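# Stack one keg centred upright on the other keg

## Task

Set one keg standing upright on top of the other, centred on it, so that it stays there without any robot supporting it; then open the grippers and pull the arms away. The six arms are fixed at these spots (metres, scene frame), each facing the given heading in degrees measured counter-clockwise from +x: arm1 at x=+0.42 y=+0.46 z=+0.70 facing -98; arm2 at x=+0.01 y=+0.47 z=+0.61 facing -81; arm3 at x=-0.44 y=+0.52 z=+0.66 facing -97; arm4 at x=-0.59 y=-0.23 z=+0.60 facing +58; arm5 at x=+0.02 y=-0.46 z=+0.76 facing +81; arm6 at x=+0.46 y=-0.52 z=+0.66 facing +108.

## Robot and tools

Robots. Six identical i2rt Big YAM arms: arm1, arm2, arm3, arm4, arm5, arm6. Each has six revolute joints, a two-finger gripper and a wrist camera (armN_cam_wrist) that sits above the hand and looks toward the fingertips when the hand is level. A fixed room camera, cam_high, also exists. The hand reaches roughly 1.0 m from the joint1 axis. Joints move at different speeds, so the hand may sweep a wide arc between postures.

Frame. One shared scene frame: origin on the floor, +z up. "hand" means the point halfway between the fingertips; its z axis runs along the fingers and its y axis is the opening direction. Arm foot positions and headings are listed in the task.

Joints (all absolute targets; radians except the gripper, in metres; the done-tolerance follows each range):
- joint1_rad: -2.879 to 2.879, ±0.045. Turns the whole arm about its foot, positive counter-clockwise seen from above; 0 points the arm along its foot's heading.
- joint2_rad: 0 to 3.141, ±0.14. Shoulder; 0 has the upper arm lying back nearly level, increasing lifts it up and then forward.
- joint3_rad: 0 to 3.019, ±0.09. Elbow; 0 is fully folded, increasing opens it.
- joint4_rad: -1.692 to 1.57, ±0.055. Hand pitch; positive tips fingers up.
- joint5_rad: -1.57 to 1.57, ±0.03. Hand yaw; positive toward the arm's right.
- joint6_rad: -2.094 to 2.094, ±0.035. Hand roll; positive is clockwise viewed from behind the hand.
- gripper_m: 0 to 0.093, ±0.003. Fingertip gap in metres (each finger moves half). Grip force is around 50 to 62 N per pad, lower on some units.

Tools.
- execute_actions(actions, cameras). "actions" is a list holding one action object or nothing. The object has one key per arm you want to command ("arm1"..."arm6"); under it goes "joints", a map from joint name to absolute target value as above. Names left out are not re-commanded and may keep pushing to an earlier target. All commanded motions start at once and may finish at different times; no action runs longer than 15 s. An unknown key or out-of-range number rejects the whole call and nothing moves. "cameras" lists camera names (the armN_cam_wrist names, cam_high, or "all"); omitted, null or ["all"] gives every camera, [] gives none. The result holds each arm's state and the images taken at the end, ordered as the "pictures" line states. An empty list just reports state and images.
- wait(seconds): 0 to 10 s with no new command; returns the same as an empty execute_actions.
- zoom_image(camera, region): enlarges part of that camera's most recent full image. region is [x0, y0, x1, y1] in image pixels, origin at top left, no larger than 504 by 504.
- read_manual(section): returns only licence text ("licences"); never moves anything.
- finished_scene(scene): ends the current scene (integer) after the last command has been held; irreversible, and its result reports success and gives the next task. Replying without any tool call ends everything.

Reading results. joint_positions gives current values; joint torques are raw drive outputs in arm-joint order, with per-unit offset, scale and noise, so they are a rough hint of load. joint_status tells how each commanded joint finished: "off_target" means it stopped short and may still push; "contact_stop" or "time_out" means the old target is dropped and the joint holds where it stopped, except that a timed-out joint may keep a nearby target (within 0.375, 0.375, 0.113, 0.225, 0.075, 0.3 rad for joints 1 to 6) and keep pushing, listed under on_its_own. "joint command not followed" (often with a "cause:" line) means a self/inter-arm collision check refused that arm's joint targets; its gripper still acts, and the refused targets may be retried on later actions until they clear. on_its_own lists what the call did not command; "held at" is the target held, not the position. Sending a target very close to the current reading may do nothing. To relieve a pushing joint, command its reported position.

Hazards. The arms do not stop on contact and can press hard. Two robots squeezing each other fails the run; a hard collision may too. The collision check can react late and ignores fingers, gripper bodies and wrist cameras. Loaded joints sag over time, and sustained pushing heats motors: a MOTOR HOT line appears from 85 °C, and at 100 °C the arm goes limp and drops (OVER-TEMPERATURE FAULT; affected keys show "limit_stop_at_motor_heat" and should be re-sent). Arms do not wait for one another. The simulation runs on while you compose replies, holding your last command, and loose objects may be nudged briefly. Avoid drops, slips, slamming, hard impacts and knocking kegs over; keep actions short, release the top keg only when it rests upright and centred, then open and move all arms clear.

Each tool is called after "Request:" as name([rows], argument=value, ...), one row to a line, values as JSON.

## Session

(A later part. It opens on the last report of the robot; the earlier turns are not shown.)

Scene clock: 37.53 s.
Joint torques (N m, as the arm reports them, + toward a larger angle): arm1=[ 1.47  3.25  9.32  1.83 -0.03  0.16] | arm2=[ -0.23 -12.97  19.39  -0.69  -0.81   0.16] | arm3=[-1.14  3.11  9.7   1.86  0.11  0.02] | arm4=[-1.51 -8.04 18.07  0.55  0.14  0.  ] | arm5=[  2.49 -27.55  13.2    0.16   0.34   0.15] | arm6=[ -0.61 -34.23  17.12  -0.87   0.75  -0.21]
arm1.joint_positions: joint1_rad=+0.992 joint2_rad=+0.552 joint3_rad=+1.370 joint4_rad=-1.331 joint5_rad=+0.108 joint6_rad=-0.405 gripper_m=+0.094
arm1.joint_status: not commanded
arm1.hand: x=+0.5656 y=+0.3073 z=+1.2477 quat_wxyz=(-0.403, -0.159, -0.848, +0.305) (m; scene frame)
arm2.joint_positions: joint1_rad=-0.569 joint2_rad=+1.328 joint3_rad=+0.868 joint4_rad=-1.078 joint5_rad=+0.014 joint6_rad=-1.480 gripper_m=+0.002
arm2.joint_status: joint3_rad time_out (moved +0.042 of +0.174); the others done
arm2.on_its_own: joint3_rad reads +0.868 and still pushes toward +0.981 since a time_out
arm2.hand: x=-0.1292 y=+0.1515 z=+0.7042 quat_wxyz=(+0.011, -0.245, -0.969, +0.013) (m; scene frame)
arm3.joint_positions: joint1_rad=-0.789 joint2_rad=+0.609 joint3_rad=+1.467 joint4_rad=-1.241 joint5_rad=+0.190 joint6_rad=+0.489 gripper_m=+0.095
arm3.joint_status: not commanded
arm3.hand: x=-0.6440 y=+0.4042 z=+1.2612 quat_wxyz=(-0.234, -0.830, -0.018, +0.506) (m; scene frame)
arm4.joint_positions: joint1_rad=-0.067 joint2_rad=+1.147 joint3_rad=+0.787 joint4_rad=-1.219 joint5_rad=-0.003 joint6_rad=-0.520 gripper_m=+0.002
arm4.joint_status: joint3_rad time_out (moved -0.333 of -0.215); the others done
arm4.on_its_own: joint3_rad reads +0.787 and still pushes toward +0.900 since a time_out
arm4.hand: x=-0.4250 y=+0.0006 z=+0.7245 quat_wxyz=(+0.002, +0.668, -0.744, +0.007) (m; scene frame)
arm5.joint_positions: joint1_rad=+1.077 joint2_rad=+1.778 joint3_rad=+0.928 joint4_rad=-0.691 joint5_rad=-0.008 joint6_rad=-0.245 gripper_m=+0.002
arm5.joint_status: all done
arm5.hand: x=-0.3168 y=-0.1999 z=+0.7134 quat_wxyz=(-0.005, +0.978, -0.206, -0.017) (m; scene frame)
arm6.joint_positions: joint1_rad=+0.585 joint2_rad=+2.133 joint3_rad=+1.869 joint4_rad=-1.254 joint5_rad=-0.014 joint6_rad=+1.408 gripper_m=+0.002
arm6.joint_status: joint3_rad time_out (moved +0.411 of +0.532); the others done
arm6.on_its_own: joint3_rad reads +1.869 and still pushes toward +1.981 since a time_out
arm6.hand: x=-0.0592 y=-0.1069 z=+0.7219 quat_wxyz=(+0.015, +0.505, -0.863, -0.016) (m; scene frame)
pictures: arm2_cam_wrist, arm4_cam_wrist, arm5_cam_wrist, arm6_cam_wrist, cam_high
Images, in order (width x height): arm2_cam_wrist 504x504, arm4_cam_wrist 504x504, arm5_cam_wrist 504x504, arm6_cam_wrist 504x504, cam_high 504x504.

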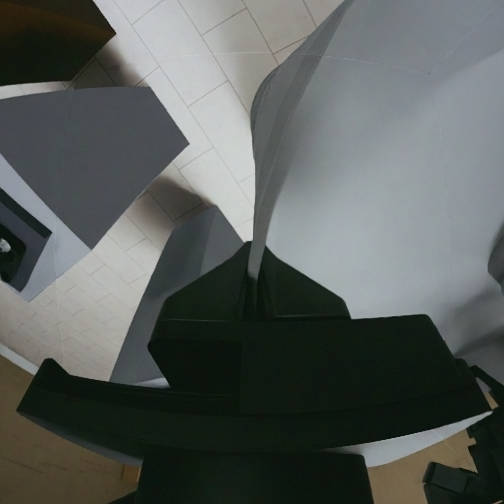

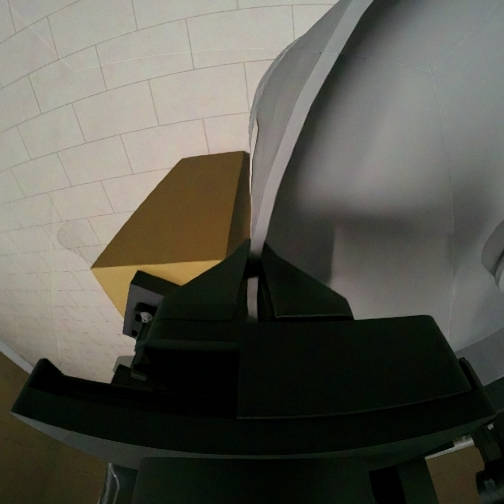

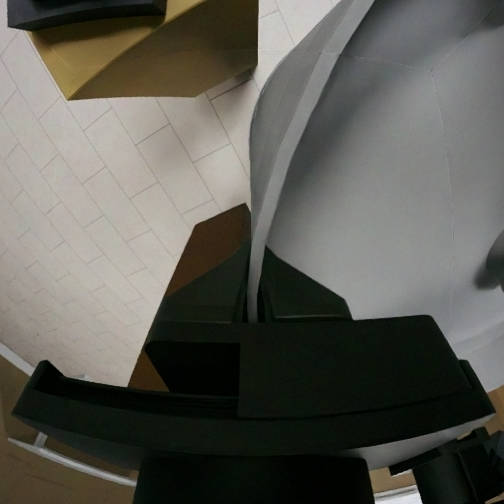

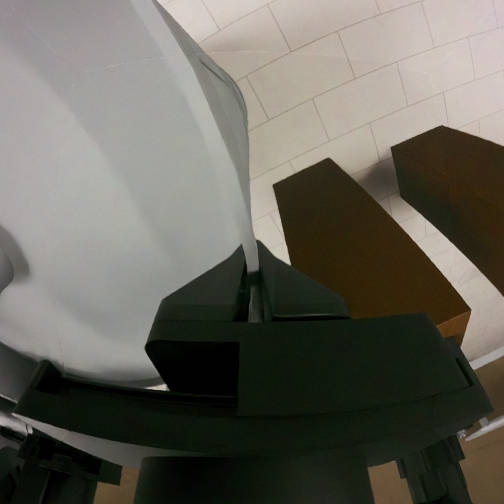

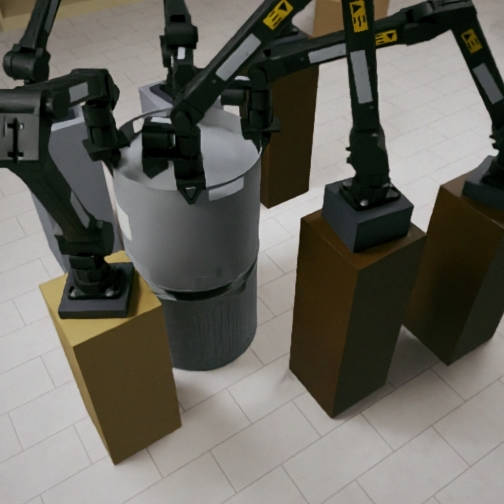

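Request:
execute_actions([
  {"arm2":{"joints":{"joint1_rad":-0.53,"joint2_rad":1.285,"joint3_rad":0.93,"joint4_rad":-1.03}},"arm5":{"joints":{"joint2_rad":1.75,"joint3_rad":0.93,"joint4_rad":-0.61}},"arm6":{"joints":{"joint2_rad":2.04,"joint3_rad":1.88,"joint4_rad":-1.2}},"arm4":{"joints":{"joint1_rad":-0.1,"joint2_rad":1.105,"joint3_rad":0.85,"joint4_rad":-1.135}}},
], cameras=["arm2_cam_wrist","arm4_cam_wrist","arm5_cam_wrist","arm6_cam_wrist","cam_high"])

Scene clock: 40.53 s.
Joint torques (N m, as the arm reports them, + toward a larger angle): arm1=[ 1.35  3.31  9.26  1.81 -0.03  0.15] | arm2=[  0.66 -13.11  17.32   0.15  -0.56   0.04] | arm3=[-1.15  3.11  9.69  1.85  0.11  0.02] | arm4=[-2.08 -8.19 17.54  0.19  0.08  0.18] | arm5=[  2.54 -24.69   9.3    0.62  -0.04   0.22] | arm6=[ -0.97 -34.18  11.96  -0.13   0.33  -0.17]
arm1.joint_positions: joint1_rad=+0.992 joint2_rad=+0.552 joint3_rad=+1.370 joint4_rad=-1.331 joint5_rad=+0.108 joint6_rad=-0.405 gripper_m=+0.094
arm1.joint_status: not commanded
arm1.hand: x=+0.5656 y=+0.3073 z=+1.2477 quat_wxyz=(-0.403, -0.159, -0.848, +0.305) (m; scene frame)
arm2.joint_positions: joint1_rad=-0.551 joint2_rad=+1.362 joint3_rad=+0.837 joint4_rad=-1.021 joint5_rad=+0.008 joint6_rad=-1.468 gripper_m=+0.002
arm2.joint_status: joint3_rad off_target (ended at +0.837, target +0.930); the others done
arm2.on_its_own: joint3_rad reads +0.837 and still pushes toward +0.930 since a time_out
arm2.hand: x=-0.1222 y=+0.1494 z=+0.6827 quat_wxyz=(+0.007, -0.242, -0.970, +0.010) (m; scene frame)
arm3.joint_positions: joint1_rad=-0.789 joint2_rad=+0.609 joint3_rad=+1.467 joint4_rad=-1.241 joint5_rad=+0.190 joint6_rad=+0.489 gripper_m=+0.095
arm3.joint_status: not commanded
arm3.hand: x=-0.6440 y=+0.4042 z=+1.2612 quat_wxyz=(-0.234, -0.830, -0.018, +0.506) (m; scene frame)
arm4.joint_positions: joint1_rad=-0.088 joint2_rad=+1.184 joint3_rad=+0.740 joint4_rad=-1.129 joint5_rad=-0.002 joint6_rad=-0.540 gripper_m=+0.002
arm4.joint_status: joint3_rad time_out (moved -0.047 of +0.063); the others done
arm4.on_its_own: joint3_rad reads +0.740 and still pushes toward +0.850 since a time_out
arm4.hand: x=-0.4180 y=-0.0013 z=+0.6984 quat_wxyz=(-0.001, +0.667, -0.745, +0.007) (m; scene frame)
arm5.joint_positions: joint1_rad=+1.073 joint2_rad=+1.827 joint3_rad=+0.896 joint4_rad=-0.618 joint5_rad=+0.001 joint6_rad=-0.250 gripper_m=+0.002
arm5.joint_status: all done
arm5.hand: x=-0.3086 y=-0.2025 z=+0.6864 quat_wxyz=(-0.007, +0.979, -0.205, -0.012) (m; scene frame)
arm6.joint_positions: joint1_rad=+0.582 joint2_rad=+2.140 joint3_rad=+1.825 joint4_rad=-1.208 joint5_rad=-0.005 joint6_rad=+1.404 gripper_m=+0.002
arm6.joint_status: all done
arm6.hand: x=-0.0533 y=-0.1074 z=+0.7013 quat_wxyz=(+0.010, +0.506, -0.863, -0.015) (m; scene frame)
pictures: arm2_cam_wrist, arm4_cam_wrist, arm5_cam_wrist, arm6_cam_wrist, cam_high
Images, in order (width x height): arm2_cam_wrist 504x504, arm4_cam_wrist 504x504, arm5_cam_wrist 504x504, arm6_cam_wrist 504x504, cam_high 504x504.

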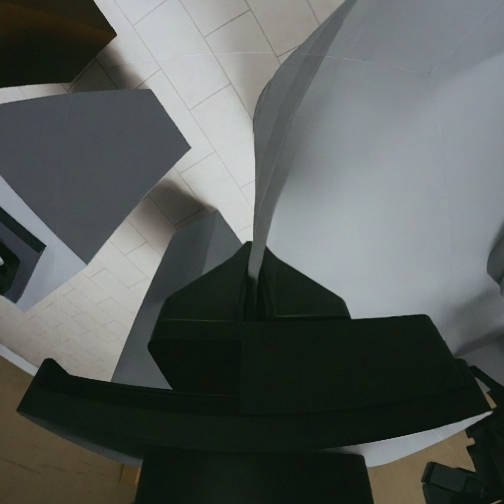

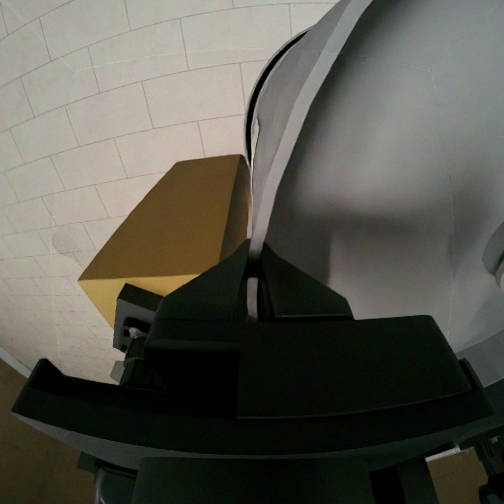

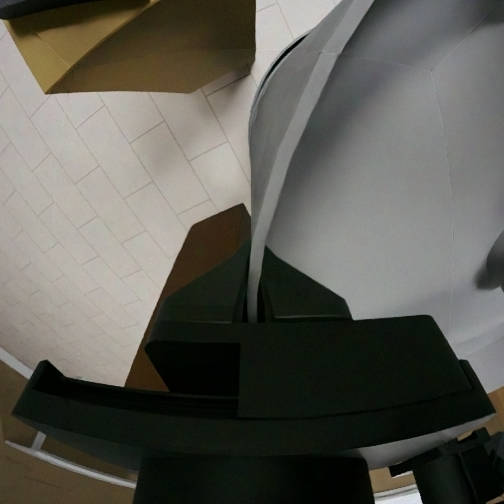

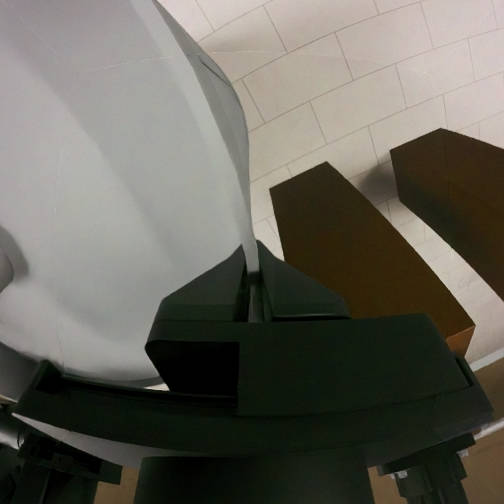

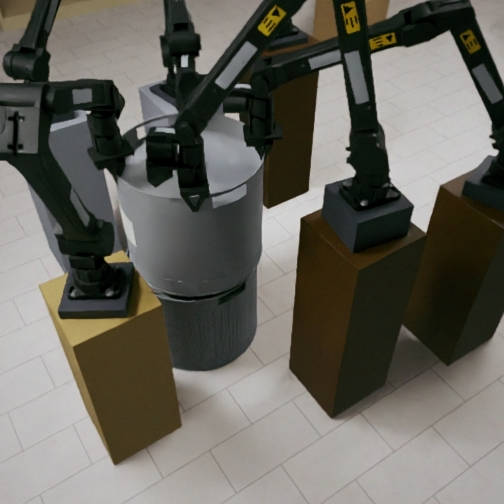

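Overshot; shift back NW and level.

Request:
execute_actions([
  {"arm2":{"joints":{"joint1_rad":-0.58}},"arm5":{"joints":{"joint2_rad":1.78,"joint3_rad":0.98}},"arm6":{"joints":{"joint2_rad":2.09,"joint3_rad":1.93}},"arm4":{"joints":{"joint1_rad":-0.055}}},
], cameras=["arm2_cam_wrist","arm4_cam_wrist","arm5_cam_wrist","arm6_cam_wrist","cam_high"])

Scene clock: 43.07 s.
Joint torques (N m, as the arm reports them, + toward a larger angle): arm1=[ 1.61  3.08  9.31  1.85 -0.03  0.13] | arm2=[ -2.31 -13.29  17.58   0.13  -0.86   0.14] | arm3=[-1.15  3.12  9.68  1.87  0.11  0.02] | arm4=[ 0.16 -8.07 17.55  0.18  0.06  0.06] | arm5=[  3.35 -23.62  13.28  -0.08  -0.04   0.28] | arm6=[ -1.65 -29.44  16.13  -0.8    0.3   -0.17]
arm1.joint_positions: joint1_rad=+0.992 joint2_rad=+0.552 joint3_rad=+1.370 joint4_rad=-1.331 joint5_rad=+0.108 joint6_rad=-0.405 gripper_m=+0.094
arm1.joint_status: not commanded
arm1.hand: x=+0.5656 y=+0.3073 z=+1.2477 quat_wxyz=(-0.403, -0.159, -0.848, +0.305) (m; scene frame)
arm2.joint_positions: joint1_rad=-0.564 joint2_rad=+1.362 joint3_rad=+0.834 joint4_rad=-1.021 joint5_rad=+0.016 joint6_rad=-1.478 gripper_m=+0.002
arm2.joint_status: all done
arm2.on_its_own: joint3_rad reads +0.834 and still pushes toward +0.930 since a time_out
arm2.hand: x=-0.1269 y=+0.1530 z=+0.6816 quat_wxyz=(+0.011, -0.244, -0.970, +0.007) (m; scene frame)
arm3.joint_positions: joint1_rad=-0.789 joint2_rad=+0.609 joint3_rad=+1.467 joint4_rad=-1.241 joint5_rad=+0.190 joint6_rad=+0.489 gripper_m=+0.095
arm3.joint_status: not commanded
arm3.hand: x=-0.6440 y=+0.4042 z=+1.2612 quat_wxyz=(-0.234, -0.830, -0.018, +0.506) (m; scene frame)
arm4.joint_positions: joint1_rad=-0.070 joint2_rad=+1.184 joint3_rad=+0.740 joint4_rad=-1.129 joint5_rad=-0.001 joint6_rad=-0.527 gripper_m=+0.002
arm4.joint_status: all done
arm4.on_its_own: joint3_rad reads +0.740 and still pushes toward +0.850 since a time_out
arm4.hand: x=-0.4221 y=+0.0016 z=+0.6982 quat_wxyz=(-0.001, +0.669, -0.743, +0.007) (m; scene frame)
arm5.joint_positions: joint1_rad=+1.073 joint2_rad=+1.840 joint3_rad=+0.902 joint4_rad=-0.602 joint5_rad=+0.001 joint6_rad=-0.251 gripper_m=+0.002
arm5.joint_status: all done
arm5.hand: x=-0.3120 y=-0.1999 z=+0.6827 quat_wxyz=(-0.009, +0.979, -0.204, -0.015) (m; scene frame)
arm6.joint_positions: joint1_rad=+0.582 joint2_rad=+2.150 joint3_rad=+1.825 joint4_rad=-1.185 joint5_rad=-0.003 joint6_rad=+1.404 gripper_m=+0.002
arm6.joint_status: joint3_rad time_out (moved +0.000 of +0.105); the others done
arm6.on_its_own: joint3_rad reads +1.825 and still pushes toward +1.930 since a time_out
arm6.hand: x=-0.0566 y=-0.1044 z=+0.6950 quat_wxyz=(+0.011, +0.506, -0.862, -0.021) (m; scene frame)
pictures: arm2_cam_wrist, arm4_cam_wrist, arm5_cam_wrist, arm6_cam_wrist, cam_high
Images, in order (width x height): arm2_cam_wrist 504x504, arm4_cam_wrist 504x504, arm5_cam_wrist 504x504, arm6_cam_wrist 504x504, cam_high 504x504.

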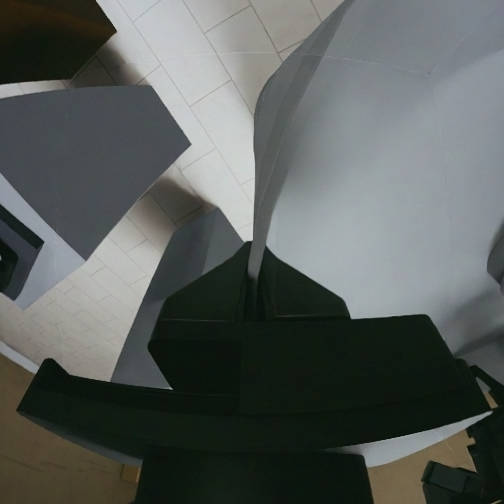

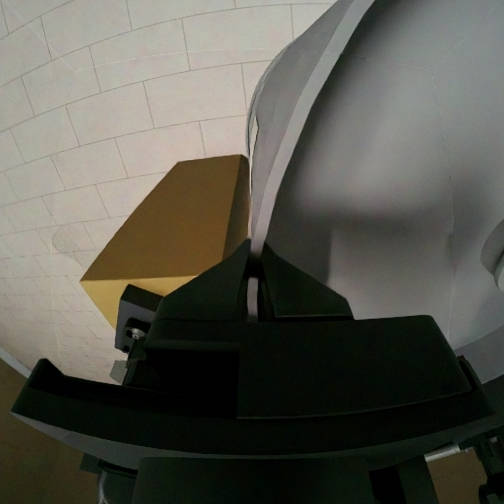

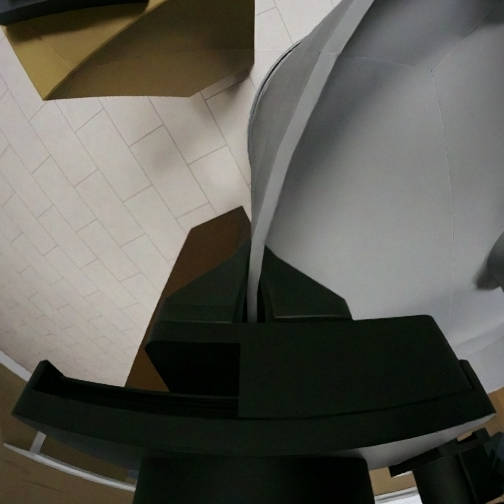

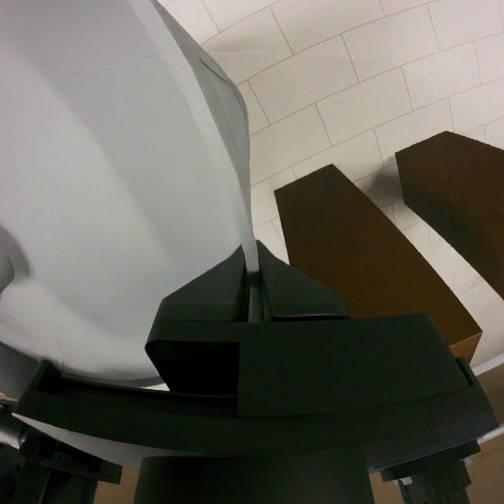

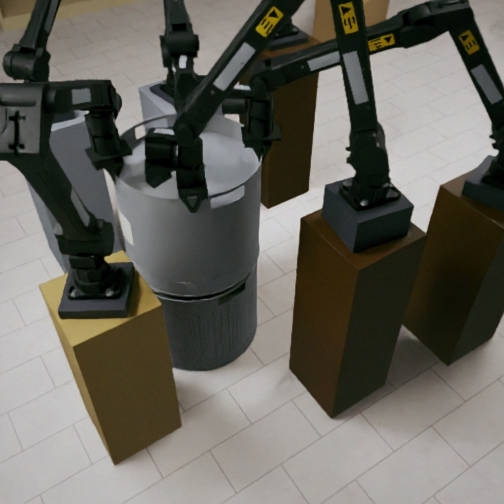

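Request:
execute_actions([
  {"arm2":{"joints":{"joint1_rad":-0.565,"joint2_rad":1.37,"joint3_rad":0.835,"joint4_rad":-1.0}},"arm5":{"joints":{"joint2_rad":1.85,"joint3_rad":0.9,"joint4_rad":-0.585}},"arm6":{"joints":{"joint1_rad":0.585,"joint2_rad":2.16,"joint3_rad":1.82,"joint4_rad":-1.17}},"arm4":{"joints":{"joint1_rad":-0.07,"joint2_rad":1.18,"joint3_rad":0.75,"joint4_rad":-1.11}}},
], cameras=[])

Request:
execute_actions([
  {"arm2":{"joints":{"gripper_m":0.06}},"arm5":{"joints":{"gripper_m":0.06}},"arm6":{"joints":{"gripper_m":0.06}},"arm4":{"joints":{"gripper_m":0.06}}},
], cameras=[])

Request:
execute_actions([
  {"arm2":{"joints":{"joint2_rad":1.2,"joint3_rad":1.05,"joint4_rad":-1.4}},"arm5":{"joints":{"joint2_rad":1.55,"joint3_rad":0.99,"joint4_rad":-1.0}},"arm6":{"joints":{"joint2_rad":1.95,"joint4_rad":-1.42}},"arm4":{"joints":{"joint2_rad":1.07,"joint3_rad":1.0,"joint4_rad":-1.5}}},
], cameras=[])

Request:
execute_actions([
  {"arm2":{"joints":{"joint1_rad":-0.2,"joint2_rad":0.85}},"arm5":{"joints":{"joint1_rad":0.5,"joint2_rad":1.1,"joint4_rad":-1.4}},"arm6":{"joints":{"joint1_rad":0.1,"joint2_rad":1.6,"joint3_rad":1.7}},"arm4":{"joints":{"joint1_rad":0.5,"joint2_rad":0.85}}},
], cameras=["cam_high"])

Scene clock: 45.47 s.
Joint torques (N m, as the arm reports them, + toward a larger angle): arm1=[ 1.95  3.22  9.34  1.78 -0.04  0.15] | arm2=[-0.78 -8.37 10.62  0.15 -0.81  0.17] | arm3=[-1.17  3.1   9.69  1.86  0.11  0.02] | arm4=[-1.21 -4.81 11.18  0.14  0.13  0.04] | arm5=[  2.12 -19.59   5.96   0.16  -0.28   0.2 ] | arm6=[ -0.03 -24.58   7.44  -0.11   0.29  -0.15]
arm1.joint_positions: joint1_rad=+0.992 joint2_rad=+0.552 joint3_rad=+1.370 joint4_rad=-1.331 joint5_rad=+0.108 joint6_rad=-0.405 gripper_m=+0.094
arm1.joint_status: not commanded
arm1.hand: x=+0.5656 y=+0.3073 z=+1.2477 quat_wxyz=(-0.403, -0.159, -0.848, +0.305) (m; scene frame)
arm2.joint_positions: joint1_rad=-0.567 joint2_rad=+1.381 joint3_rad=+0.819 joint4_rad=-0.991 joint5_rad=+0.014 joint6_rad=-1.481 gripper_m=+0.002
arm2.joint_status: all done
arm2.hand: x=-0.1276 y=+0.1541 z=+0.6705 quat_wxyz=(+0.010, -0.244, -0.970, +0.005) (m; scene frame)
arm3.joint_positions: joint1_rad=-0.789 joint2_rad=+0.609 joint3_rad=+1.467 joint4_rad=-1.241 joint5_rad=+0.190 joint6_rad=+0.489 gripper_m=+0.095
arm3.joint_status: not commanded
arm3.hand: x=-0.6440 y=+0.4042 z=+1.2612 quat_wxyz=(-0.234, -0.830, -0.018, +0.506) (m; scene frame)
arm4.joint_positions: joint1_rad=-0.067 joint2_rad=+1.205 joint3_rad=+0.718 joint4_rad=-1.104 joint5_rad=-0.003 joint6_rad=-0.524 gripper_m=+0.002
arm4.joint_status: all done
arm4.hand: x=-0.4250 y=-0.0010 z=+0.6851 quat_wxyz=(+0.008, +0.669, -0.743, +0.008) (m; scene frame)
arm5.joint_positions: joint1_rad=+1.080 joint2_rad=+1.871 joint3_rad=+0.902 joint4_rad=-0.580 joint5_rad=+0.006 joint6_rad=-0.249 gripper_m=+0.002
arm5.joint_status: all done
arm5.hand: x=-0.3123 y=-0.2018 z=+0.6707 quat_wxyz=(-0.009, +0.979, -0.203, -0.011) (m; scene frame)
arm6.joint_positions: joint1_rad=+0.584 joint2_rad=+2.167 joint3_rad=+1.823 joint4_rad=-1.176 joint5_rad=-0.004 joint6_rad=+1.404 gripper_m=+0.002
arm6.joint_status: all done
arm6.hand: x=-0.0578 y=-0.1056 z=+0.6839 quat_wxyz=(+0.010, +0.507, -0.862, -0.017) (m; scene frame)
pictures: none
No camera images: the call's "cameras" was empty. Leave "cameras" out to get every camera's image.

Scene clock: 46.10 s.
Joint torques (N m, as the arm reports them, + toward a larger angle): arm1=[ 1.62  3.23  9.3   1.85 -0.05  0.14] | arm2=[-0.75 -8.46 10.54  0.12 -0.27  0.16] | arm3=[-1.19  3.11  9.69  1.85  0.11  0.02] | arm4=[-1.28 -3.39 11.14  0.57  0.14  0.02] | arm5=[  2.38 -19.03   5.99   0.25  -0.04   0.21] | arm6=[  0.1  -24.88   7.19   0.06   0.27  -0.14]
arm1.joint_positions: joint1_rad=+0.992 joint2_rad=+0.552 joint3_rad=+1.370 joint4_rad=-1.331 joint5_rad=+0.108 joint6_rad=-0.405 gripper_m=+0.094
arm1.joint_status: not commanded
arm1.hand: x=+0.5656 y=+0.3073 z=+1.2477 quat_wxyz=(-0.403, -0.159, -0.848, +0.305) (m; scene frame)
arm2.joint_positions: joint1_rad=-0.567 joint2_rad=+1.380 joint3_rad=+0.819 joint4_rad=-0.991 joint5_rad=+0.002 joint6_rad=-1.480 gripper_m=+0.060
arm2.joint_status: all done
arm2.hand: x=-0.1256 y=+0.1531 z=+0.6709 quat_wxyz=(+0.004, -0.244, -0.970, +0.006) (m; scene frame)
arm3.joint_positions: joint1_rad=-0.789 joint2_rad=+0.609 joint3_rad=+1.467 joint4_rad=-1.241 joint5_rad=+0.190 joint6_rad=+0.489 gripper_m=+0.095
arm3.joint_status: not commanded
arm3.hand: x=-0.6440 y=+0.4042 z=+1.2612 quat_wxyz=(-0.234, -0.830, -0.018, +0.506) (m; scene frame)
arm4.joint_positions: joint1_rad=-0.066 joint2_rad=+1.191 joint3_rad=+0.719 joint4_rad=-1.113 joint5_rad=-0.003 joint6_rad=-0.524 gripper_m=+0.060
arm4.joint_status: all done
arm4.hand: x=-0.4260 y=-0.0013 z=+0.6894 quat_wxyz=(+0.005, +0.669, -0.743, +0.007) (m; scene frame)
arm5.joint_positions: joint1_rad=+1.080 joint2_rad=+1.862 joint3_rad=+0.902 joint4_rad=-0.580 joint5_rad=+0.001 joint6_rad=-0.247 gripper_m=+0.060
arm5.joint_status: all done
arm5.hand: x=-0.3142 y=-0.2013 z=+0.6740 quat_wxyz=(-0.009, +0.979, -0.203, -0.015) (m; scene frame)
arm6.joint_positions: joint1_rad=+0.584 joint2_rad=+2.167 joint3_rad=+1.823 joint4_rad=-1.176 joint5_rad=-0.002 joint6_rad=+1.401 gripper_m=+0.060
arm6.joint_status: all done
arm6.hand: x=-0.0576 y=-0.1053 z=+0.6839 quat_wxyz=(+0.009, +0.508, -0.861, -0.017) (m; scene frame)
pictures: none
No camera images: the call's "cameras" was empty. Leave "cameras" out to get every camera's image.

Scene clock: 47.27 s.
Joint torques (N m, as the arm reports them, + toward a larger angle): arm1=[ 1.43  3.37  9.35  1.82 -0.03  0.14] | arm2=[-0.83 -4.67 11.74  0.01 -0.26  0.17] | arm3=[-1.15  3.08  9.7   1.85  0.11  0.02] | arm4=[-1.27 -1.55 11.46  0.12  0.12  0.04] | arm5=[  2.09 -13.05  11.03  -0.21  -0.02   0.15] | arm6=[  1.04 -19.64   8.31  -0.71   0.2   -0.12]
arm1.joint_positions: joint1_rad=+0.992 joint2_rad=+0.552 joint3_rad=+1.370 joint4_rad=-1.331 joint5_rad=+0.108 joint6_rad=-0.405 gripper_m=+0.094
arm1.joint_status: not commanded
arm1.hand: x=+0.5656 y=+0.3073 z=+1.2477 quat_wxyz=(-0.403, -0.159, -0.848, +0.305) (m; scene frame)
arm2.joint_positions: joint1_rad=-0.567 joint2_rad=+1.182 joint3_rad=+1.038 joint4_rad=-1.385 joint5_rad=+0.001 joint6_rad=-1.480 gripper_m=+0.060
arm2.joint_status: all done
arm2.hand: x=-0.1194 y=+0.1663 z=+0.8113 quat_wxyz=(+0.005, -0.244, -0.970, +0.018) (m; scene frame)
arm3.joint_positions: joint1_rad=-0.789 joint2_rad=+0.609 joint3_rad=+1.467 joint4_rad=-1.241 joint5_rad=+0.190 joint6_rad=+0.489 gripper_m=+0.095
arm3.joint_status: not commanded
arm3.hand: x=-0.6440 y=+0.4042 z=+1.2612 quat_wxyz=(-0.234, -0.830, -0.018, +0.506) (m; scene frame)
arm4.joint_positions: joint1_rad=-0.066 joint2_rad=+1.061 joint3_rad=+0.980 joint4_rad=-1.493 joint5_rad=-0.003 joint6_rad=-0.524 gripper_m=+0.060
arm4.joint_status: all done
arm4.hand: x=-0.4307 y=-0.0045 z=+0.8187 quat_wxyz=(+0.000, +0.669, -0.743, +0.007) (m; scene frame)
arm5.joint_positions: joint1_rad=+1.080 joint2_rad=+1.532 joint3_rad=+0.965 joint4_rad=-0.987 joint5_rad=+0.001 joint6_rad=-0.247 gripper_m=+0.060
arm5.joint_status: all done
arm5.hand: x=-0.2972 y=-0.2146 z=+0.8197 quat_wxyz=(-0.006, +0.979, -0.203, -0.009) (m; scene frame)
arm6.joint_positions: joint1_rad=+0.584 joint2_rad=+1.932 joint3_rad=+1.815 joint4_rad=-1.406 joint5_rad=-0.001 joint6_rad=+1.400 gripper_m=+0.060
arm6.joint_status: all done
arm6.hand: x=-0.0177 y=-0.1366 z=+0.8238 quat_wxyz=(+0.008, +0.508, -0.861, -0.016) (m; scene frame)
pictures: none
No camera images: the call's "cameras" was empty. Leave "cameras" out to get every camera's image.

Scene clock: 48.63 s.
Joint torques (N m, as the arm reports them, + toward a larger angle): arm1=[ 1.59  3.29  9.25  1.87 -0.04  0.14] | arm2=[-0.14 -0.89 12.33  0.56 -0.16  0.2 ] | arm3=[-1.19  3.13  9.69  1.87  0.11  0.02] | arm4=[-0.66  1.28 11.84  0.61  0.05  0.04] | arm5=[ 1.6  -7.34 12.83 -0.26 -0.08  0.24] | arm6=[  0.46 -14.36   9.11  -0.36   0.01  -0.04]
arm1.joint_positions: joint1_rad=+0.992 joint2_rad=+0.552 joint3_rad=+1.370 joint4_rad=-1.331 joint5_rad=+0.108 joint6_rad=-0.405 gripper_m=+0.094
arm1.joint_status: not commanded
arm1.hand: x=+0.5656 y=+0.3073 z=+1.2477 quat_wxyz=(-0.403, -0.159, -0.848, +0.305) (m; scene frame)
arm2.joint_positions: joint1_rad=-0.210 joint2_rad=+0.836 joint3_rad=+1.038 joint4_rad=-1.386 joint5_rad=-0.001 joint6_rad=-1.480 gripper_m=+0.060
arm2.joint_status: all done
arm2.hand: x=-0.0030 y=+0.1835 z=+0.9109 quat_wxyz=(-0.003, -0.067, -0.979, +0.190) (m; scene frame)
arm3.joint_positions: joint1_rad=-0.789 joint2_rad=+0.609 joint3_rad=+1.467 joint4_rad=-1.241 joint5_rad=+0.190 joint6_rad=+0.489 gripper_m=+0.095
arm3.joint_status: not commanded
arm3.hand: x=-0.6440 y=+0.4042 z=+1.2612 quat_wxyz=(-0.234, -0.830, -0.018, +0.506) (m; scene frame)
arm4.joint_positions: joint1_rad=+0.497 joint2_rad=+0.837 joint3_rad=+0.980 joint4_rad=-1.494 joint5_rad=-0.001 joint6_rad=-0.524 gripper_m=+0.060
arm4.joint_status: all done
arm4.hand: x=-0.5772 y=+0.0221 z=+0.8709 quat_wxyz=(-0.097, +0.845, -0.524, -0.044) (m; scene frame)
arm5.joint_positions: joint1_rad=+0.502 joint2_rad=+1.086 joint3_rad=+0.965 joint4_rad=-1.388 joint5_rad=+0.001 joint6_rad=-0.247 gripper_m=+0.060
arm5.joint_status: all done
arm5.hand: x=-0.0778 y=-0.1776 z=+0.9642 quat_wxyz=(-0.022, +0.880, -0.473, -0.025) (m; scene frame)
arm6.joint_positions: joint1_rad=+0.093 joint2_rad=+1.586 joint3_rad=+1.691 joint4_rad=-1.407 joint5_rad=+0.001 joint6_rad=+1.399 gripper_m=+0.060
arm6.joint_status: all done
arm6.hand: x=+0.2455 y=-0.0197 z=+0.9651 quat_wxyz=(+0.013, +0.282, -0.951, -0.127) (m; scene frame)
pictures: cam_high
Images, in order (width x height): cam_high 504x504.

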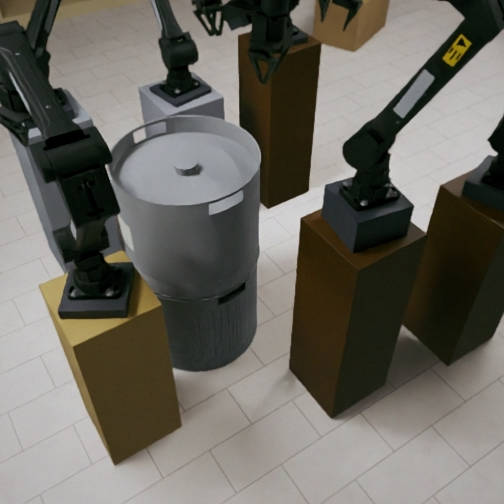

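Request:
finished_scene(scene=2)

The scene is finished: the task was done.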